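## Task

Carry plate B33 into the OUT nest so it rests flat between the nest's locators, with its well A1 at the nest corner labelled A1. Plates B38, B83, B88 and B30 must be left exactly as found. The placement only counts if it stays put without the robot holding it, so release the plate and move the gripper away at the end.

## Robot and tools

ROBOT. A single four-axis plate-moving arm with one parallel gripper that always stays level: it can translate in x, y, z and turn about its vertical axis, but never tilt. The commanded point (end_effector_position) lies midway between the two rubber finger pads, 2 to 3 cm behind the fingertips. Fingers point along the gripper's +x and close along its y. Plates are told apart only by their ID labels; well A1 sits at the plate's cut-off corner.

FRAMES. Scene frame: origin on the table top beneath the arm base, +z up, +y to the left when facing along +x. Motion commands, however, are given in the gripper's own axes (x forward along the fingers, y across, z up), not in the scene frame.

execute_actions. Argument actions is a list holding one item or none. Empty list ({"actions": []}) just reports the state. An action item {"rows": [...], "steps": n} with n up to 15 (default 15, each step 1/30 s); each row applies for one step and the final row repeats to fill the remaining steps. A wait item {"steps": n} with n up to 300 sends nothing and returns once n steps have elapsed since the previous result, time spent replying included. Optional "pictures": true/false. A rejected call does nothing.

ROW FORMAT. Five numbers, each in [-1, 1]: dx, dy, dz, rz, opening. The first four are an offset, not a pose: the target relative to the gripper pose reported in the most recent result that showed it (before any such result in the scene, or for later calls inside one reply, relative to where the robot is when the action begins), expressed in gripper axes. Every row in a list is counted from that same reference, not cumulatively. Scale: 1.0 = 0.6 m for dx, dy, dz and 180 degrees for rz; rz turns from +x toward +y. Opening is absolute: +1 fully open (0.140 m), -1 closed (fingers still 0.066 m apart). Full close takes at least about 0.6 s. All-zero offsets are not idle: they pull the gripper back to the reference pose. Each step the controller clips the commanded pose to within 70 mm and 16 degrees of the measured pose, so a distant target needs several actions; after an action ends the arm continues only to the last clipped pose.

move. Argument target: one row as above (same offset rules, same units, opening absolute and sent at the start). Optional speed in m/s, 0.002 to 0.5, default 0.25; turning is capped at twice that value in rad/s. Runs a straight path lasting 0.5 to 10 s (cut off at 10 s), taking the shorter rotation. It ignores obstacles, and the hand can lag, drift or exceed the speed, especially near full reach. It finishes when path, hand and fingers are at rest, or 5 s after the path ends. The extra line "move:" reports the outcome (done, off_target, moving, held, fault) plus active limits (paced = command clipped; held = safety check blocked some steps, after which motion may jump faster) and distance from target.

wait. Argument seconds, 0 to 10. Sends nothing new; the arm only finishes heading to its last clipped pose and fingers keep moving.

zoom_image. Arguments camera ("cam_high" 672x504 fixed overhead view, or "cam_wrist" 616x616 fisheye on the hand) and region [x0, y0, x1, y1] in that camera's pixels, origin top-left, at most 504 by 504. Gives a sharper crop of its latest image.

finished_scene. Argument scene: the current scene's number. Irreversible; the result tells whether the goal was met and gives the next task. Answering without any tool call ends everything.

RESULTS. State line: end_effector_position (m) and end_effector_quat_wxyz in the scene frame; readings can err, more at long reach. Joint positions: lift (m, 0 to 0.550), shoulder (-2.0 to 2.0 rad), elbow (-2.8 to 2.8 rad), wrist yaw (±12.566 rad), then pad gap (m). grip_measured is finger opening on the command scale (may be off by about 1 mm consistently). "Hand target" shows where the controller currently drives. "pose unreachable" and HELD mark steps the clearance check altered or blocked. The simulation keeps running while you compose a reply.

GRASPING. To hold, command an opening roughly 0.04 below grip_measured; smaller differences grip more gently. Pads push up to about 18 N; closing fast can squeeze harder. Held parts may occasionally get a brief tug, so grip firmly enough.

AVOID. Keep the elbow joint more than 0.4 rad away from 0 or the arm may fold and fault. Contact torque reaching a joint's limit (lift 55.8 N, shoulder 8.37 N m, elbow 4.18 N m, wrist yaw 1.39 N m, load weight included) freezes the arm 10 s. Holding loads heats motors: a MOTOR HOT line appears from 85 °C and at 100 °C brakes engage (OVER-TEMPERATURE FAULT). Fast contact hits harder and a target set deep past a surface presses harder; approach slowly. Never drop, slam, knock or push plates, and never let anything leave the table. Do not disturb the other plates. Before finishing, open the fingers and lift clear so the plate rests on its own.

Each tool is called after "Call:" as a command line: name --argument value for each argument, lists and objects as JSON in quotes; but a table of rows of numbers goes row by row, as --pt "numbers of a row", without its own name.

## Session

Call:
execute_actions --actions '[]'

Scene clock: 0.00 s of 7200.00 s.
end_effector_position=(+0.4210, +0.3259, +0.0907) grip_measured=+0.99 end_effector_quat_wxyz=(+0.902, +0.000, +0.000, +0.433)
Joint positions: [ 0.086  1.845  1.075 -2.024  0.14 ]
Motor temperatures (°C, as the motors report them): [32 27 28 26]
Hand target: +0.421, +0.326, +0.091; +0.902, +0.000, +0.000, +0.433

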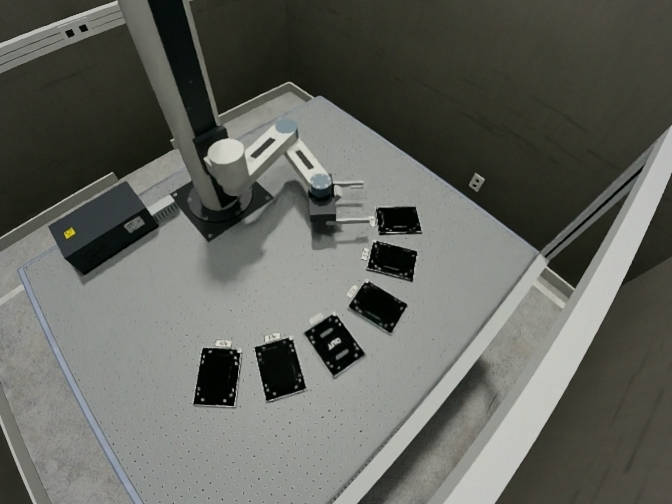

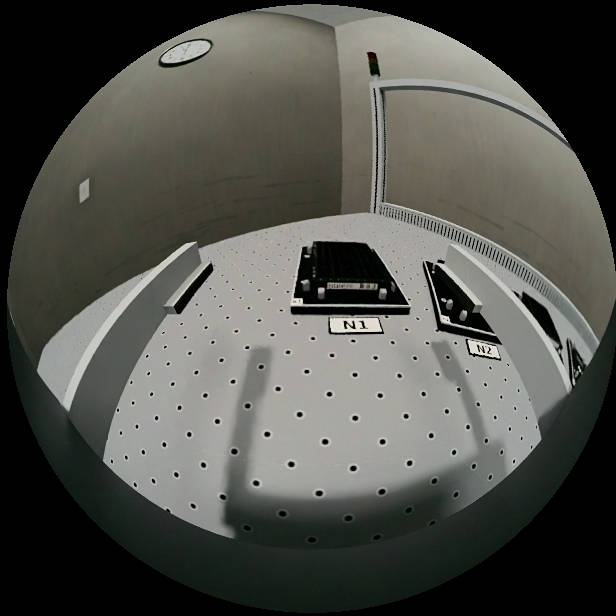

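Call:
zoom_image --camera "cam_wrist" --region '[270, 220, 430, 340]'

Call:
zoom_image --camera "cam_high" --region '[180, 190, 440, 420]'

Region (270, 220, 430, 340) of cam_wrist's 616x616 image, scaled by 3.150, with more detail than that image has; it fills the top 378 rows of this view, and the rest is white.

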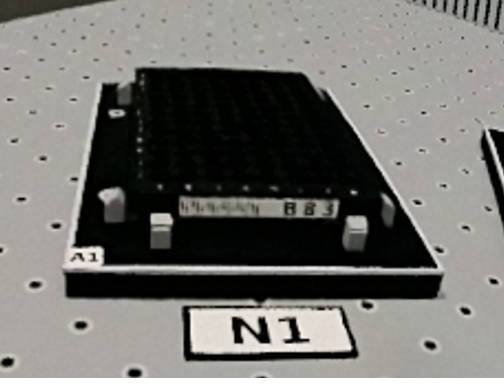

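Region (180, 190, 440, 420) of cam_high's 672x504 image, scaled by 1.938, with more detail than that image has; it fills the top 446 rows of this view, and the rest is white.

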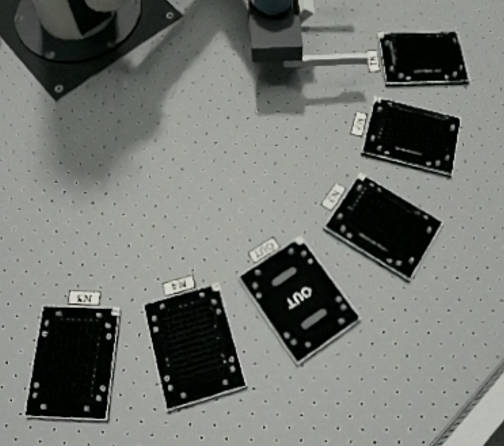

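Call:
zoom_image --camera "cam_high" --region '[340, 200, 430, 340]'

Call:
zoom_image --camera "cam_high" --region '[185, 305, 375, 415]'

Region (340, 200, 430, 340) of cam_high's 672x504 image, scaled by 3.600, with more detail than that image has; it fills the left 324 columns of this view, and the rest is white.

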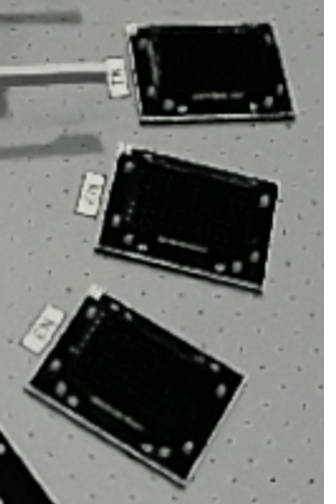

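Region (185, 305, 375, 415) of cam_high's 672x504 image, scaled by 2.653, with more detail than that image has; it fills the top 292 rows of this view, and the rest is white.

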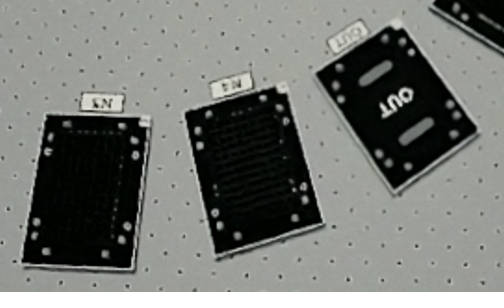

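Call:
move --target '[-0.142, -0.363, 0, -0.174, 1]' --speed 0.3

Call:
zoom_image --camera "cam_wrist" --region '[160, 200, 480, 360]'

Scene clock: 94.63 s of 7200.00 s.
end_effector_position=(+0.5376, +0.1231, +0.0907) grip_measured=+0.99 end_effector_quat_wxyz=(+0.985, +0.000, +0.000, +0.173)
Joint positions: [ 0.086  1.259  0.961 -1.873  0.14 ]
Motor temperatures (°C, as the motors report them): [32 27 28 26]
Hand target: +0.538, +0.123, +0.091; +0.985, +0.000, +0.000, +0.173
Off the commanded pose: 0.000 m, 0 deg.
After step 90, 90.33 s passed at rest.
move: done
camera_calibration (this result's frames):
cam_wrist: T_world_to_cam=[[0.343808, -0.939022, -0.00583883, -0.0596215], [-0.568949, -0.203357, -0.796833, 0.390396], [0.747057, 0.27728, -0.604171, -0.285526], [0, 0, 0, 1]] pos_world=[0.455917, 0.102574, 0.138226]

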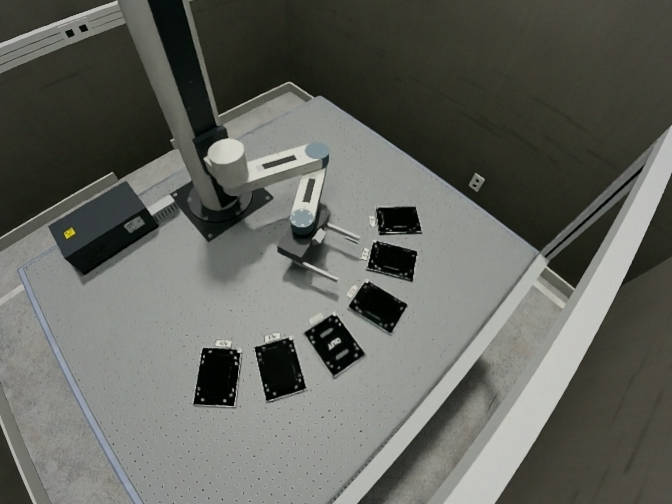

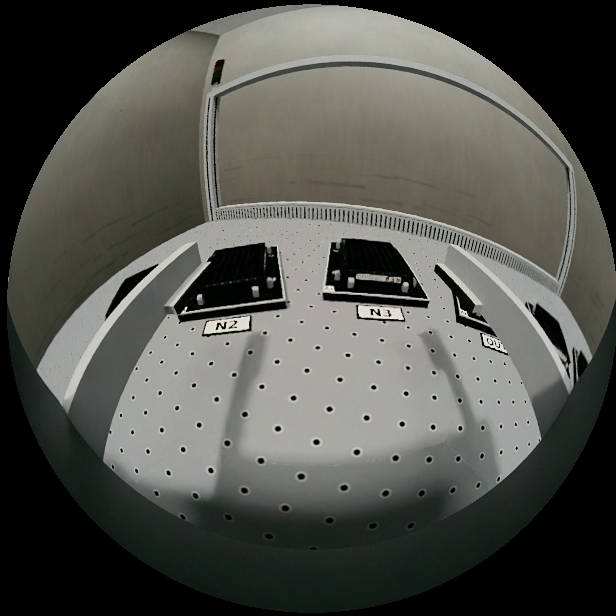

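Region (160, 200, 480, 360) of cam_wrist's 616x616 image, scaled by 1.575, with more detail than that image has.

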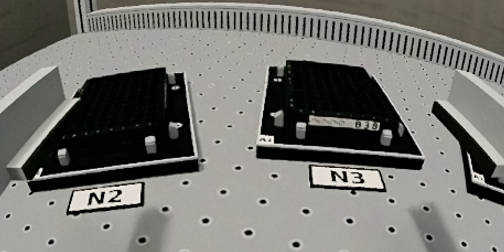

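Call:
zoom_image --camera "cam_wrist" --region '[320, 235, 440, 325]'

Call:
zoom_image --camera "cam_wrist" --region '[170, 235, 300, 335]'

Region (320, 235, 440, 325) of cam_wrist's 616x616 image, scaled by 4.200, with more detail than that image has; it fills the top 378 rows of this view, and the rest is white.

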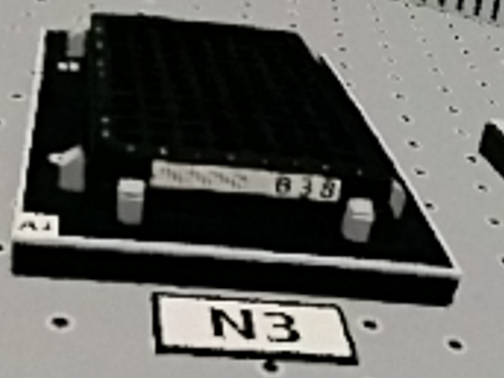

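Region (170, 235, 300, 335) of cam_wrist's 616x616 image, scaled by 3.877, with more detail than that image has; it fills the top 388 rows of this view, and the rest is white.

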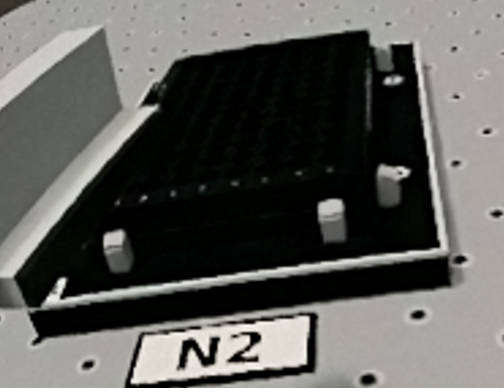

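Call:
move --target '[-0.283, -0.548, 0, -0.333, 1]' --speed 0.35

Call:
zoom_image --camera "cam_wrist" --region '[170, 220, 460, 350]'

Scene clock: 107.13 s of 7200.00 s.
end_effector_position=(+0.4901, -0.2439, +0.0907) grip_measured=+0.99 end_effector_quat_wxyz=(+0.940, +0.000, +0.000, -0.342)
Joint positions: [ 0.086  0.283  1.031 -2.013  0.14 ]
Motor temperatures (°C, as the motors report them): [32 27 28 26]
Hand target: +0.490, -0.244, +0.091; +0.940, +0.000, +0.000, -0.342
Off the commanded pose: 0.000 m, 0 deg.
After step 90, 7.60 s passed at rest.
move: done
camera_calibration (this result's frames):
cam_wrist: T_world_to_cam=[[-0.640596, -0.767856, -0.00583883, 0.136315], [-0.460952, 0.390615, -0.796833, 0.380659], [0.614134, -0.507757, -0.604171, -0.274587], [0, 0, 0, 1]] pos_world=[0.431422, -0.183444, 0.13822]

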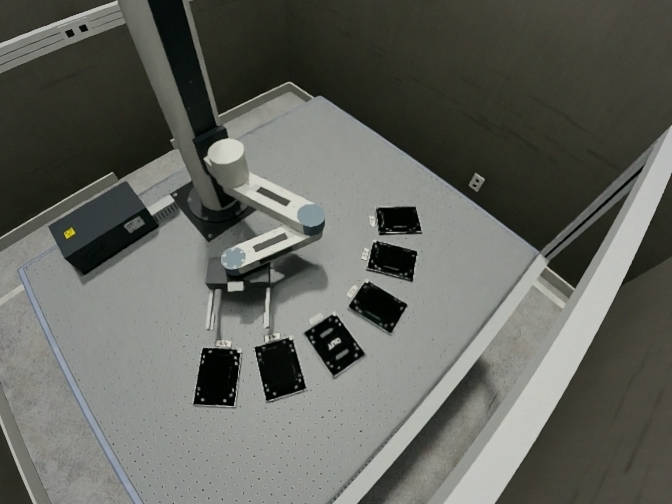

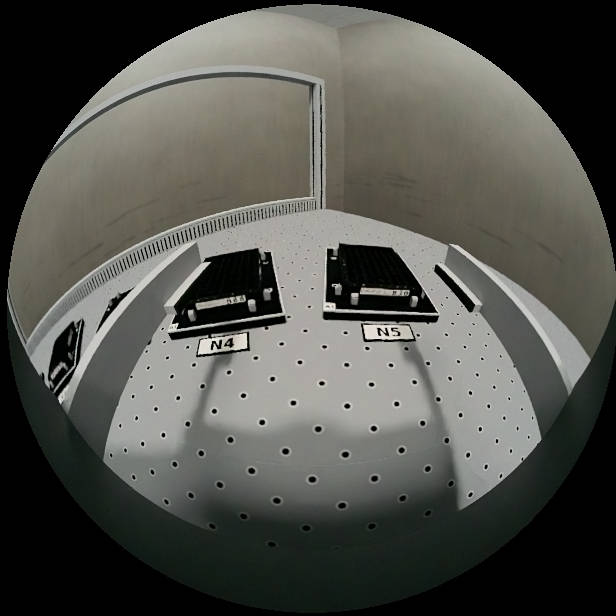

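Region (170, 220, 460, 350) of cam_wrist's 616x616 image, scaled by 1.738, with more detail than that image has; it fills the top 226 rows of this view, and the rest is white.

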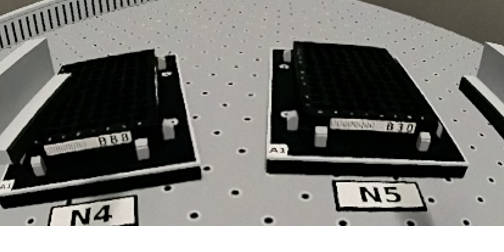

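Call:
zoom_image --camera "cam_wrist" --region '[180, 280, 270, 325]'

Call:
zoom_image --camera "cam_wrist" --region '[340, 270, 430, 315]'

Region (180, 280, 270, 325) of cam_wrist's 616x616 image, scaled by 5.600, with more detail than that image has.

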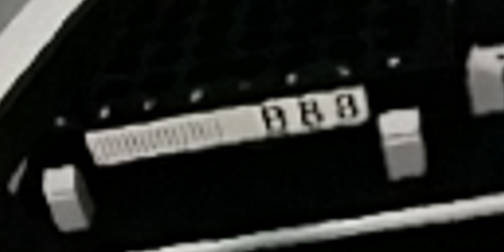

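Region (340, 270, 430, 315) of cam_wrist's 616x616 image, scaled by 5.600, with more detail than that image has.

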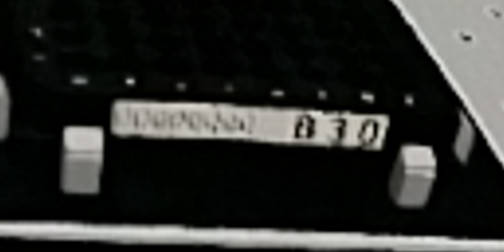

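Call:
move --target '[-0.409, 0.588, 0, 0.389, 1]' --speed 0.35

Call:
zoom_image --camera "cam_wrist" --region '[212, 220, 412, 370]'

Scene clock: 123.17 s of 7200.00 s.
end_effector_position=(+0.5289, +0.1842, +0.0907) grip_measured=+0.99 end_effector_quat_wxyz=(+0.966, +0.000, +0.000, +0.259)
Joint positions: [ 0.086  1.375  1.033 -1.885  0.14 ]
Motor temperatures (°C, as the motors report them): [32 27 28 26]
Hand target: +0.529, +0.184, +0.091; +0.966, +0.000, +0.000, +0.259
Off the commanded pose: 0.000 m, 0 deg.
After step 90, 10.93 s passed at rest.
move: done
camera_calibration (this result's frames):
cam_wrist: T_world_to_cam=[[0.503356, -0.86406, -0.00583883, -0.0974687], [-0.524399, -0.300103, -0.796833, 0.392146], [0.686759, 0.404153, -0.604171, -0.287463], [0, 0, 0, 1]] pos_world=[0.45212, 0.149644, 0.138229]

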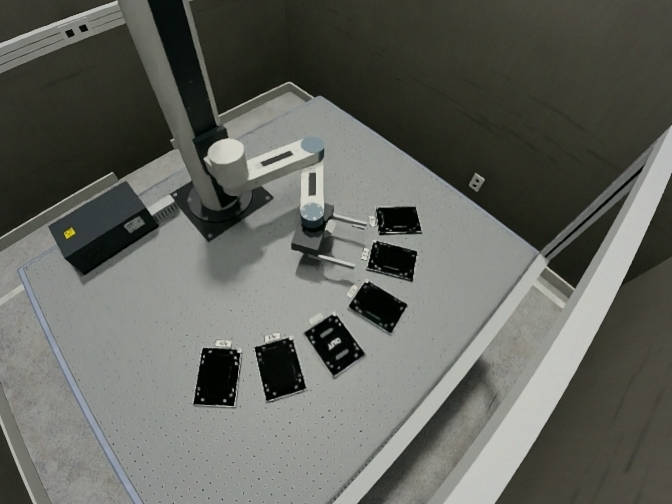

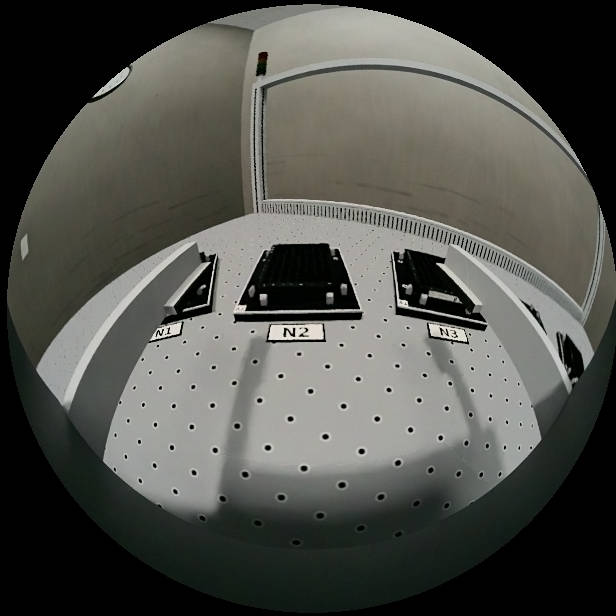

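Region (212, 220, 412, 370) of cam_wrist's 616x616 image, scaled by 2.520, with more detail than that image has; it fills the top 378 rows of this view, and the rest is white.

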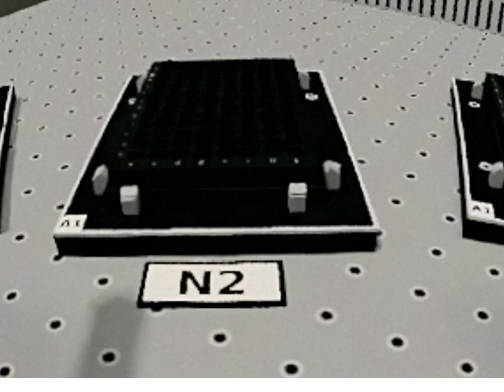

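Call:
move --target '[0.27, 0.045, -0.04, 0.007, 0.1]' --speed 0.2

Scene clock: 157.90 s of 7200.00 s.
end_effector_position=(+0.6557, +0.2887, +0.0667) grip_measured=+0.10 end_effector_quat_wxyz=(+0.963, +0.000, +0.000, +0.270)
Joint positions: [ 0.062  1.113  1.881 -2.448  0.107]
Motor temperatures (°C, as the motors report them): [32 27 28 26]
Hand target: +0.656, +0.289, +0.067; +0.963, +0.000, +0.000, +0.270
Off the commanded pose: 0.000 m, 0 deg.
After step 90, 30.53 s passed at rest.
move: done
camera_calibration (this result's frames):
cam_wrist: T_world_to_cam=[[0.522493, -0.852624, -0.00583883, -0.0869568], [-0.517579, -0.311719, -0.796833, 0.469735], [0.677579, 0.419362, -0.604171, -0.429642], [0, 0, 0, 1]] pos_world=[0.579675, 0.252459, 0.114215]

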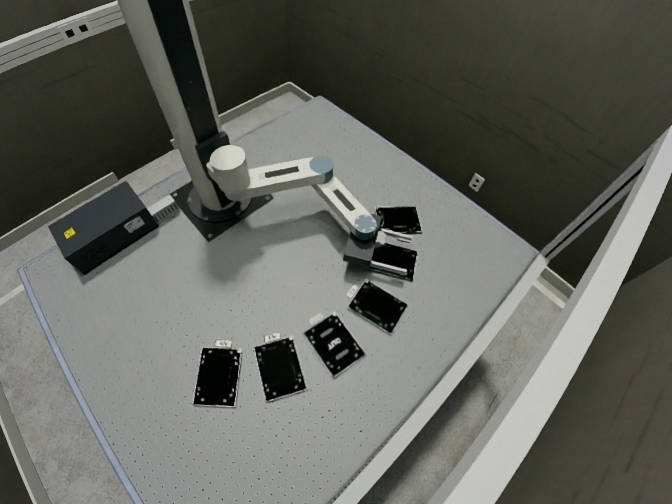

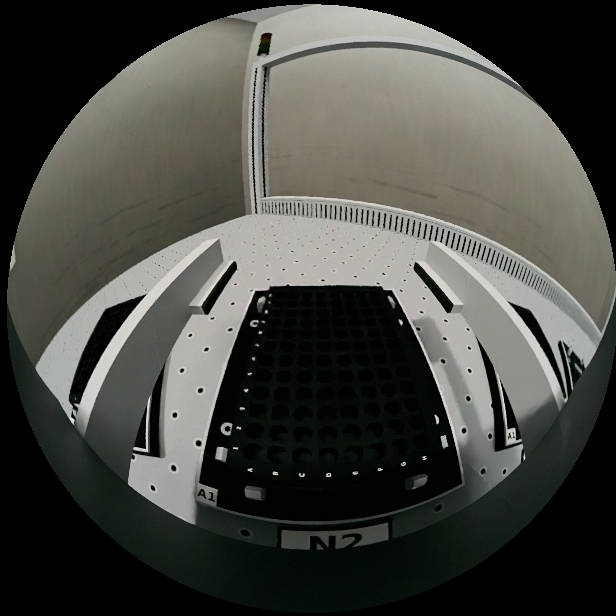

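Call:
move --target '[-0.036, -0.002, -0.035, 0, 0.1]' --speed 0.06

Call:
zoom_image --camera "cam_wrist" --region '[100, 220, 560, 540]'

Scene clock: 181.60 s of 7200.00 s.
end_effector_position=(+0.6379, +0.2764, +0.0457) grip_measured=+0.10 end_effector_quat_wxyz=(+0.963, +0.000, +0.000, +0.270)
Joint positions: [ 0.041  1.169  1.745 -2.368  0.107]
Motor temperatures (°C, as the motors report them): [32 27 28 26]
Hand target: +0.638, +0.276, +0.046; +0.963, +0.000, +0.000, +0.270
Off the commanded pose: 0.000 m, 0 deg.
After step 90, 19.97 s passed at rest.
move: done
camera_calibration (this result's frames):
cam_wrist: T_world_to_cam=[[0.522255, -0.852769, -0.00583883, -0.0880588], [-0.517666, -0.311575, -0.796833, 0.439928], [0.677696, 0.419173, -0.604171, -0.42515], [0, 0, 0, 1]] pos_world=[0.561847, 0.240188, 0.0931721]

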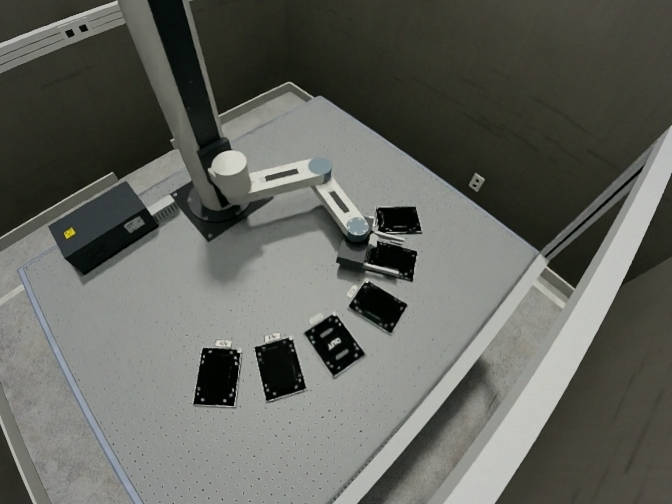

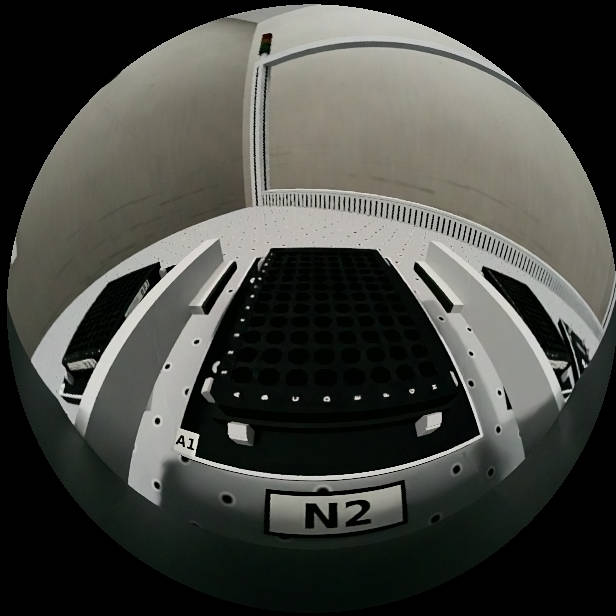

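Region (100, 220, 560, 540) of cam_wrist's 616x616 image, scaled by 1.096, with more detail than that image has; it fills the top 351 rows of this view, and the rest is white.

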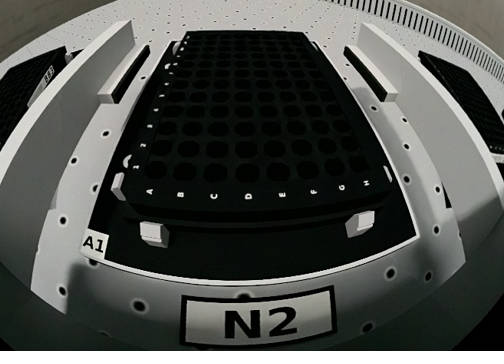

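Call:
move --target '[0.002, 0, -0.021, 0, 0.1]' --speed 0.03

Call:
zoom_image --camera "cam_wrist" --region '[100, 200, 560, 500]'

Scene clock: 191.30 s of 7200.00 s.
end_effector_position=(+0.6389, +0.2770, +0.0330) grip_measured=+0.10 end_effector_quat_wxyz=(+0.963, +0.000, +0.000, +0.270)
Joint positions: [ 0.028  1.166  1.752 -2.372  0.107]
Motor temperatures (°C, as the motors report them): [32 27 28 26]
Hand target: +0.639, +0.277, +0.033; +0.963, +0.000, +0.000, +0.270
Off the commanded pose: 0.000 m, 0 deg.
After step 90, 6.00 s passed at rest.
move: done
camera_calibration (this result's frames):
cam_wrist: T_world_to_cam=[[0.5224, -0.85268, -0.00583883, -0.088218], [-0.517613, -0.311663, -0.796833, 0.430545], [0.677624, 0.419288, -0.604171, -0.4337], [0, 0, 0, 1]] pos_world=[0.562826, 0.240808, 0.0805289]

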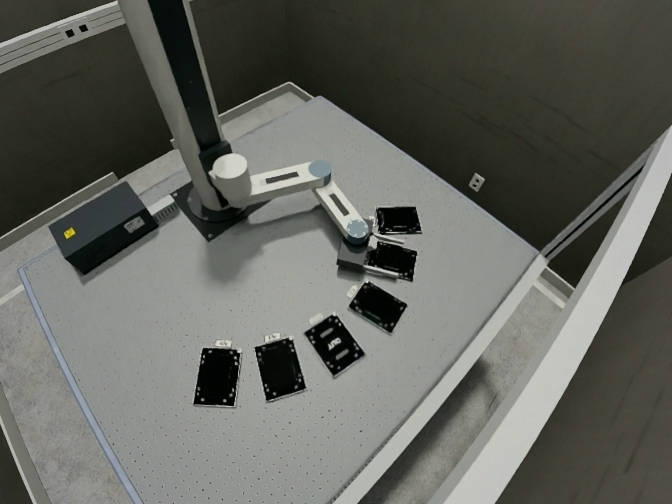

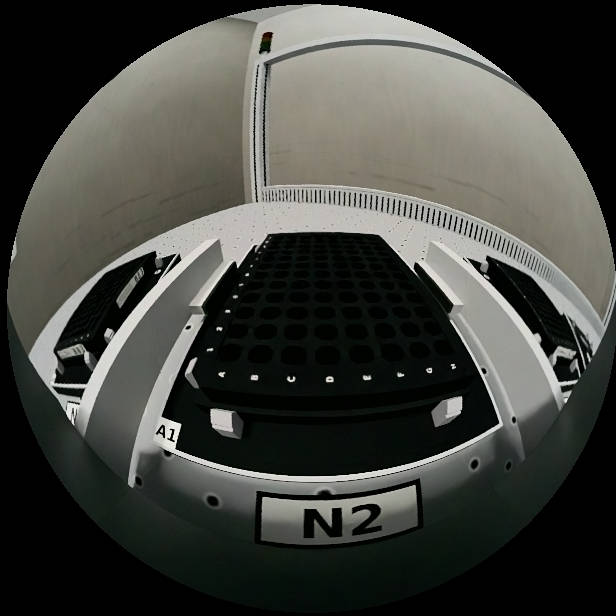

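Region (100, 200, 560, 500) of cam_wrist's 616x616 image, scaled by 1.096, with more detail than that image has; it fills the top 329 rows of this view, and the rest is white.

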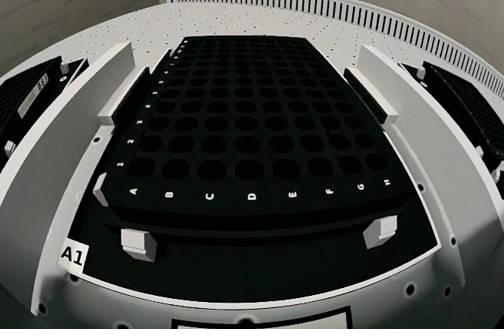

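Call:
execute_actions --actions '[{"rows": [[0,0,0,0,0.0],[0,0,0,0,-0.1],[0,0,0,0,-0.2],[0,0,0,0,-0.28],[0,0,0,0,-0.34],[0,0,0,0,-0.38],[0,0,0,0,-0.41],[0,0,0,0,-0.43],[0,0,0,0,-0.45],[0,0,0,0,-0.46],[0,0,0,0,-0.47],[0,0,0,0,-0.48],[0,0,0,0,-0.49],[0,0,0,0,-0.50],[0,0,0,0,-0.51]], "steps": 15}]' --pictures false

Call:
execute_actions --actions '[]'

Scene clock: 199.50 s of 7200.00 s.
end_effector_position=(+0.6389, +0.2770, +0.0330) grip_measured=-0.50 end_effector_quat_wxyz=(+0.963, +0.000, +0.000, +0.270)
Joint positions: [ 0.028  1.166  1.752 -2.372  0.085]
Motor temperatures (°C, as the motors report them): [32 27 28 26]
Hand target: +0.639, +0.277, +0.033; +0.963, +0.000, +0.000, +0.270
Off the commanded pose: 0.000 m, 0 deg.
Steps of this call (steps 1 to 90: nothing new was sent; then 4.70 s passed at rest; steps 91 to 105: all 15 steps of this action). Readings (end_effector_position):
91: (+0.6389, +0.2770, +0.0330)
92: (+0.6389, +0.2770, +0.0330)
94: (+0.6389, +0.2770, +0.0330)
98: (+0.6389, +0.2770, +0.0330)
105: the state above

Scene clock: 199.50 s of 7200.00 s.
end_effector_position=(+0.6389, +0.2770, +0.0330) grip_measured=-0.50 end_effector_quat_wxyz=(+0.963, +0.000, +0.000, +0.270)
Joint positions: [ 0.028  1.166  1.752 -2.372  0.085]
Motor temperatures (°C, as the motors report them): [32 27 28 26]
Hand target: +0.639, +0.277, +0.033; +0.963, +0.000, +0.000, +0.270
Off the commanded pose: 0.000 m, 0 deg.
camera_calibration (this result's frames):
cam_wrist: T_world_to_cam=[[0.522413, -0.852673, -0.00583883, -0.0882217], [-0.517608, -0.31167, -0.796833, 0.430545], [0.677618, 0.419298, -0.604171, -0.433698], [0, 0, 0, 1]] pos_world=[0.562823, 0.240812, 0.0805301]

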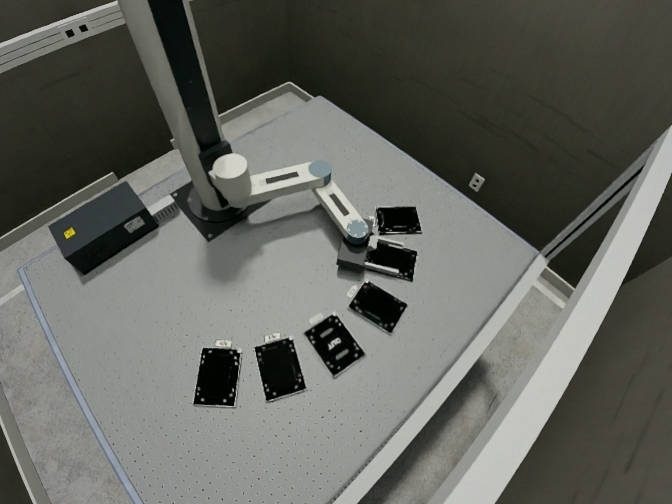

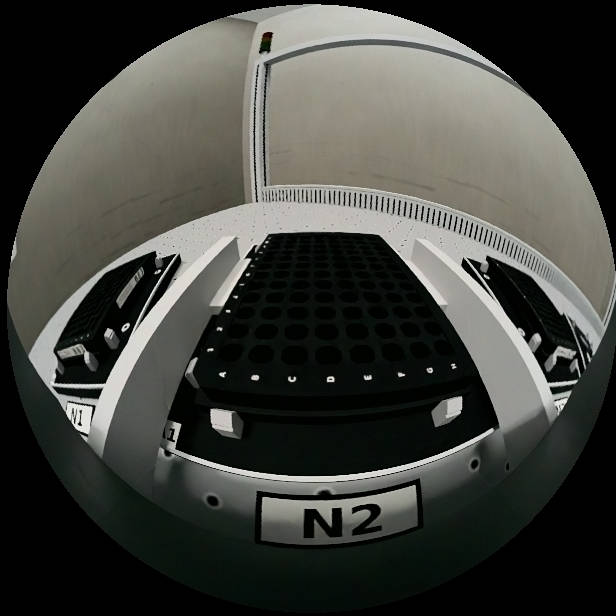

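Call:
execute_actions --actions '[{"rows": [[0,0,0,0,-0.52],[0,0,0,0,-0.53],[0,0,0,0,-0.54],[0,0,0,0,-0.55],[0,0,0,0,-0.56],[0,0,0,0,-0.57],[0,0,0,0,-0.58],[0,0,0,0,-0.59],[0,0,0,0,-0.60]], "steps": 15}]' --pictures false

Scene clock: 204.40 s of 7200.00 s.
end_effector_position=(+0.6389, +0.2770, +0.0334) grip_measured=-0.57 end_effector_quat_wxyz=(+0.963, +0.000, +0.000, +0.270)
Joint positions: [ 0.028  1.166  1.752 -2.372  0.082]
Motor temperatures (°C, as the motors report them): [32 27 28 26]
Hand target: +0.639, +0.277, +0.033; +0.963, +0.000, +0.000, +0.270
Off the commanded pose: 0.000 m, 0 deg.
Steps of this call (steps 1 to 90: nothing new was sent; then 1.40 s passed at rest; steps 91 to 105: all 15 steps of this action). Readings (end_effector_position):
91: (+0.6389, +0.2770, +0.0330)
92: (+0.6389, +0.2770, +0.0330)
94: (+0.6388, +0.2770, +0.0334)
98: (+0.6389, +0.2770, +0.0334)
105: the state above

Call:
move --target '[0, 0, 0.065, 0, -0.615]' --speed 0.05

Scene clock: 208.70 s of 7200.00 s.
end_effector_position=(+0.6389, +0.2770, +0.0725) grip_measured=-0.57 end_effector_quat_wxyz=(+0.963, +0.000, +0.000, +0.270)
Joint positions: [ 0.067  1.166  1.752 -2.372  0.082]
Motor temperatures (°C, as the motors report them): [32 27 28 26]
Hand target: +0.639, +0.277, +0.072; +0.963, +0.000, +0.000, +0.270
Off the commanded pose: 0.000 m, 0 deg.
After step 90, 0.30 s passed at rest.
move: done
camera_calibration (this result's frames):
cam_wrist: T_world_to_cam=[[0.522393, -0.852685, -0.00583883, -0.0879714], [-0.517615, -0.311658, -0.796833, 0.461977], [0.677628, 0.419283, -0.604171, -0.409869], [0, 0, 0, 1]] pos_world=[0.562821, 0.240818, 0.119974]

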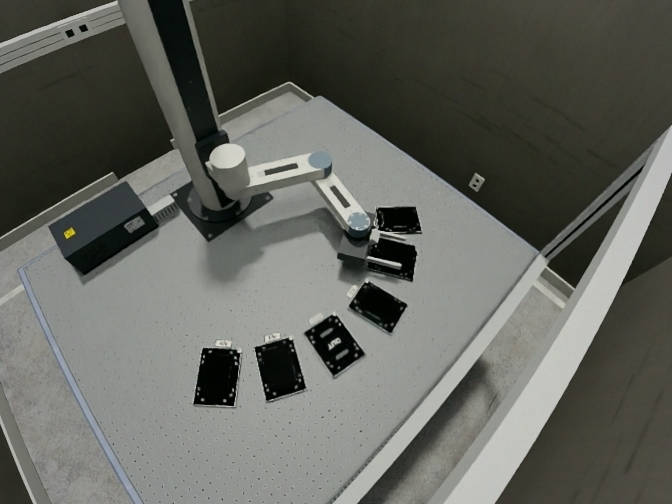

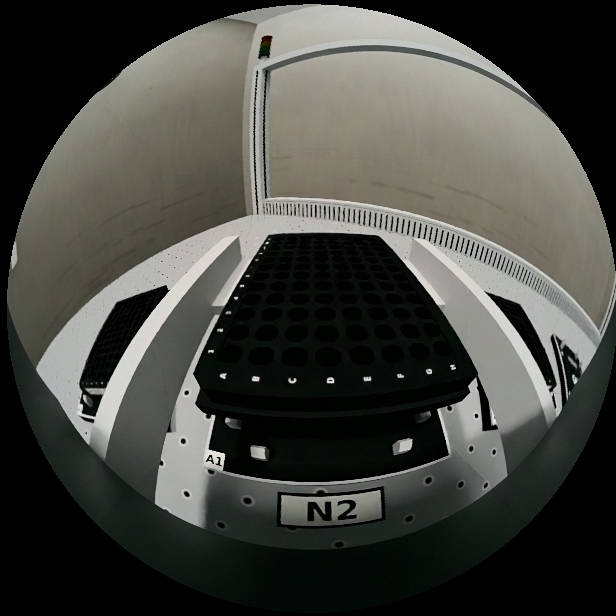

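Call:
zoom_image --camera "cam_wrist" --region '[190, 390, 470, 540]'

Call:
move --target '[-0.208, -0.57, 0, -0.224, -0.615]' --speed 0.2

Call:
zoom_image --camera "cam_wrist" --region '[190, 390, 470, 540]'

Region (190, 390, 470, 540) of cam_wrist's 616x616 image, scaled by 1.800, with more detail than that image has; it fills the top 270 rows of this view, and the rest is white.

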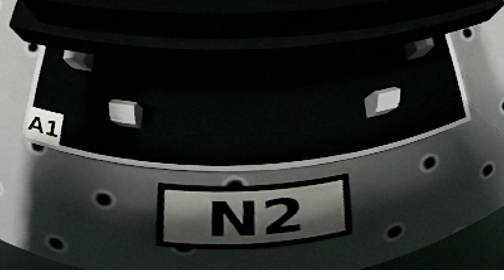

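Scene clock: 229.87 s of 7200.00 s.
end_effector_position=(+0.7099, -0.0802, +0.0724) grip_measured=-0.57 end_effector_quat_wxyz=(+0.997, +0.000, +0.000, -0.079)
Joint positions: [ 0.067  0.484  1.756 -2.397  0.082]
Motor temperatures (°C, as the motors report them): [32 27 28 26]
Hand target: +0.710, -0.080, +0.072; +0.997, +0.000, +0.000, -0.079
Off the commanded pose: 0.000 m, 0 deg.
After step 90, 16.00 s passed at rest.
move: done
camera_calibration (this result's frames):
cam_wrist: T_world_to_cam=[[-0.154043, -0.988047, -0.00583883, 0.0396958], [-0.596253, 0.0976688, -0.796833, 0.476029], [0.787879, -0.119266, -0.604171, -0.429721], [0, 0, 0, 1]] pos_world=[0.628517, -0.0585229, 0.119923]

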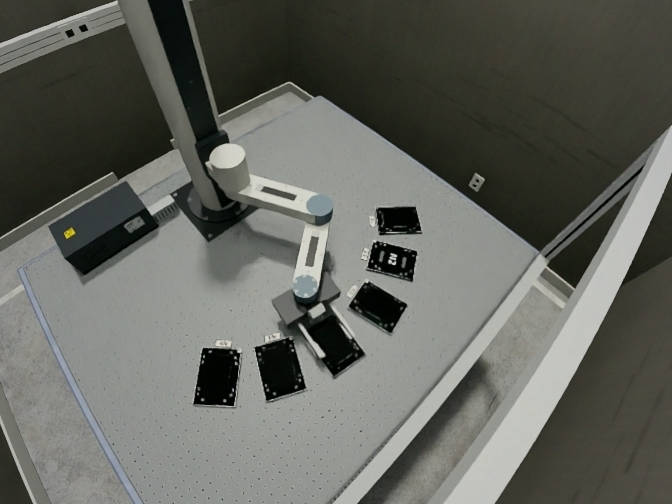

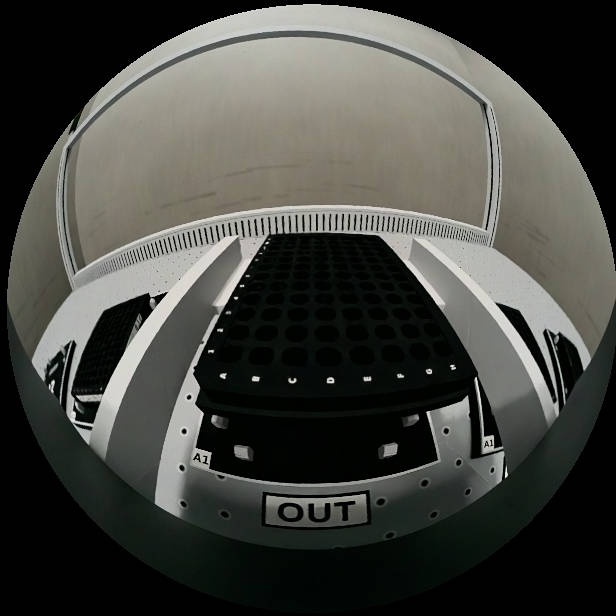

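Region (190, 390, 470, 540) of cam_wrist's 616x616 image, scaled by 1.800, with more detail than that image has; it fills the top 270 rows of this view, and the rest is white.

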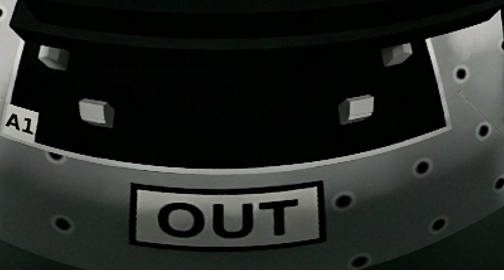

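Call:
move --target '[0, 0.0108, 0, 0, -0.615]' --speed 0.05

Call:
zoom_image --camera "cam_wrist" --region '[190, 390, 470, 540]'

Scene clock: 236.47 s of 7200.00 s.
end_effector_position=(+0.7109, -0.0738, +0.0724) grip_measured=-0.57 end_effector_quat_wxyz=(+0.997, +0.000, +0.000, -0.079)
Joint positions: [ 0.067  0.499  1.756 -2.414  0.082]
Motor temperatures (°C, as the motors report them): [32 27 28 26]
Hand target: +0.711, -0.074, +0.072; +0.997, +0.000, +0.000, -0.079
Off the commanded pose: 0.000 m, 0 deg.
After step 90, 2.90 s passed at rest.
move: done
camera_calibration (this result's frames):
cam_wrist: T_world_to_cam=[[-0.153893, -0.98807, -0.00583883, 0.0460683], [-0.596268, 0.0975778, -0.796833, 0.476], [0.787897, -0.119145, -0.604171, -0.429746], [0, 0, 0, 1]] pos_world=[0.629508, -0.0521305, 0.119922]

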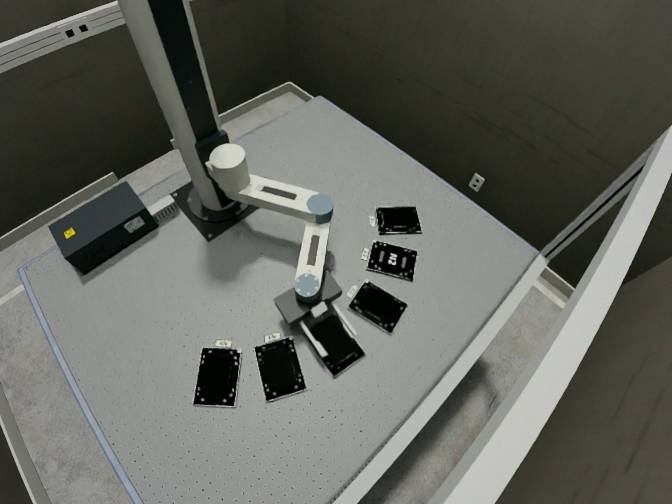

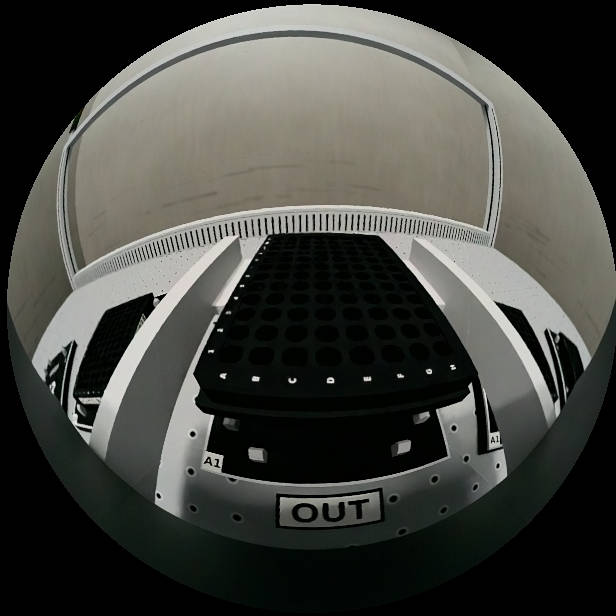

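Region (190, 390, 470, 540) of cam_wrist's 616x616 image, scaled by 1.800, with more detail than that image has; it fills the top 270 rows of this view, and the rest is white.

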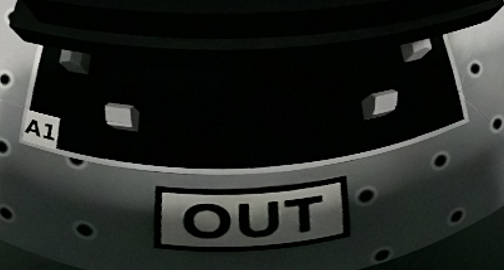

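Call:
move --target '[-0.001, 0.0012, -0.045, 0, -0.615]' --speed 0.04

Call:
zoom_image --camera "cam_wrist" --region '[150, 340, 510, 520]'

Scene clock: 244.27 s of 7200.00 s.
end_effector_position=(+0.7105, -0.0730, +0.0454) grip_measured=-0.57 end_effector_quat_wxyz=(+0.997, +0.000, +0.000, -0.079)
Joint positions: [ 0.04   0.503  1.753 -2.414  0.082]
Motor temperatures (°C, as the motors report them): [32 27 28 26]
Hand target: +0.710, -0.073, +0.045; +0.997, +0.000, +0.000, -0.079
Off the commanded pose: 0.000 m, 0 deg.
After step 90, 3.90 s passed at rest.
move: done
camera_calibration (this result's frames):
cam_wrist: T_world_to_cam=[[-0.153921, -0.988066, -0.00583883, 0.0466419], [-0.596265, 0.0975947, -0.796833, 0.4541], [0.787894, -0.119168, -0.604171, -0.44565], [0, 0, 0, 1]] pos_world=[0.629068, -0.0513395, 0.0928656]

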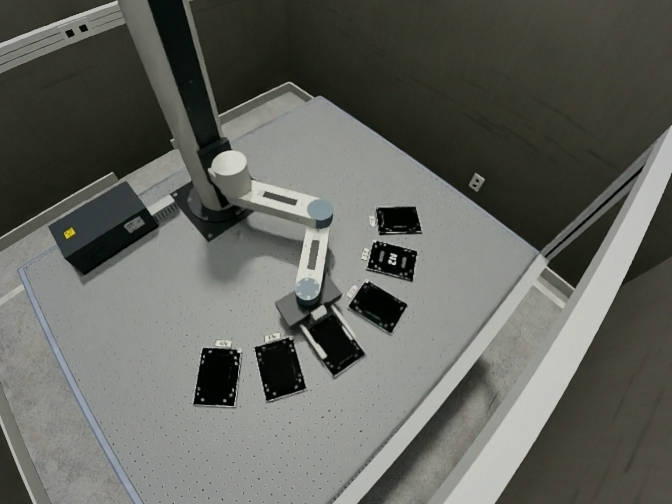

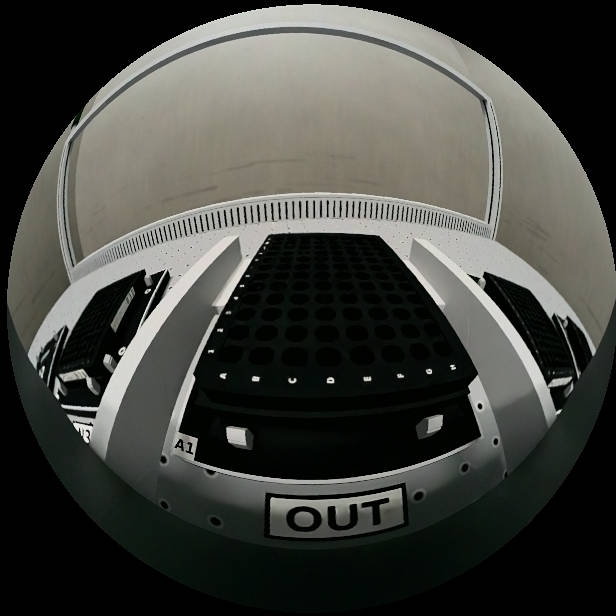

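Region (150, 340, 510, 520) of cam_wrist's 616x616 image, scaled by 1.400, with more detail than that image has.

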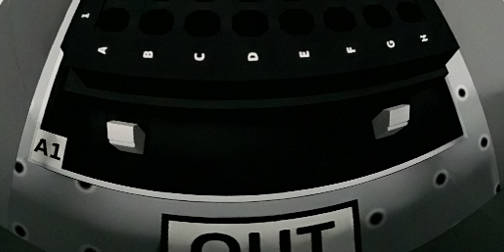

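Call:
move --target '[0, 0.0007, -0.0195, 0.0017, -0.615]' --speed 0.012

Scene clock: 252.90 s of 7200.00 s.
end_effector_position=(+0.7105, -0.0725, +0.0336) grip_measured=-0.57 end_effector_quat_wxyz=(+0.997, +0.000, +0.000, -0.076)
Joint positions: [ 0.029  0.502  1.753 -2.408  0.082]
Motor temperatures (°C, as the motors report them): [32 27 28 26]
Hand target: +0.711, -0.073, +0.034; +0.997, +0.000, +0.000, -0.076
Off the commanded pose: 0.000 m, 0 deg.
After step 90, 4.43 s passed at rest.
move: done
camera_calibration (this result's frames):
cam_wrist: T_world_to_cam=[[-0.148556, -0.988887, -0.00583883, 0.043211], [-0.596786, 0.0943575, -0.796833, 0.444891], [0.788529, -0.11489, -0.604171, -0.452888], [0, 0, 0, 1]] pos_world=[0.629039, -0.0512803, 0.0811343]

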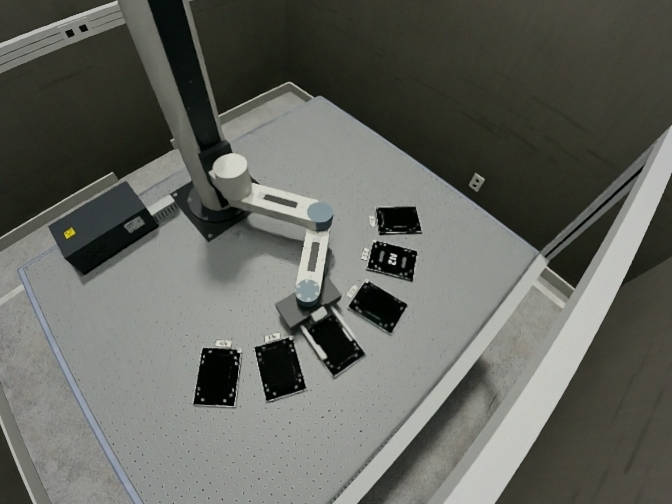

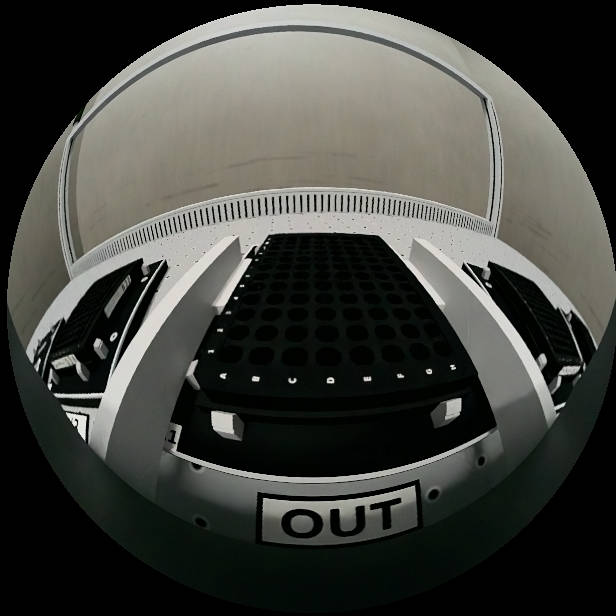

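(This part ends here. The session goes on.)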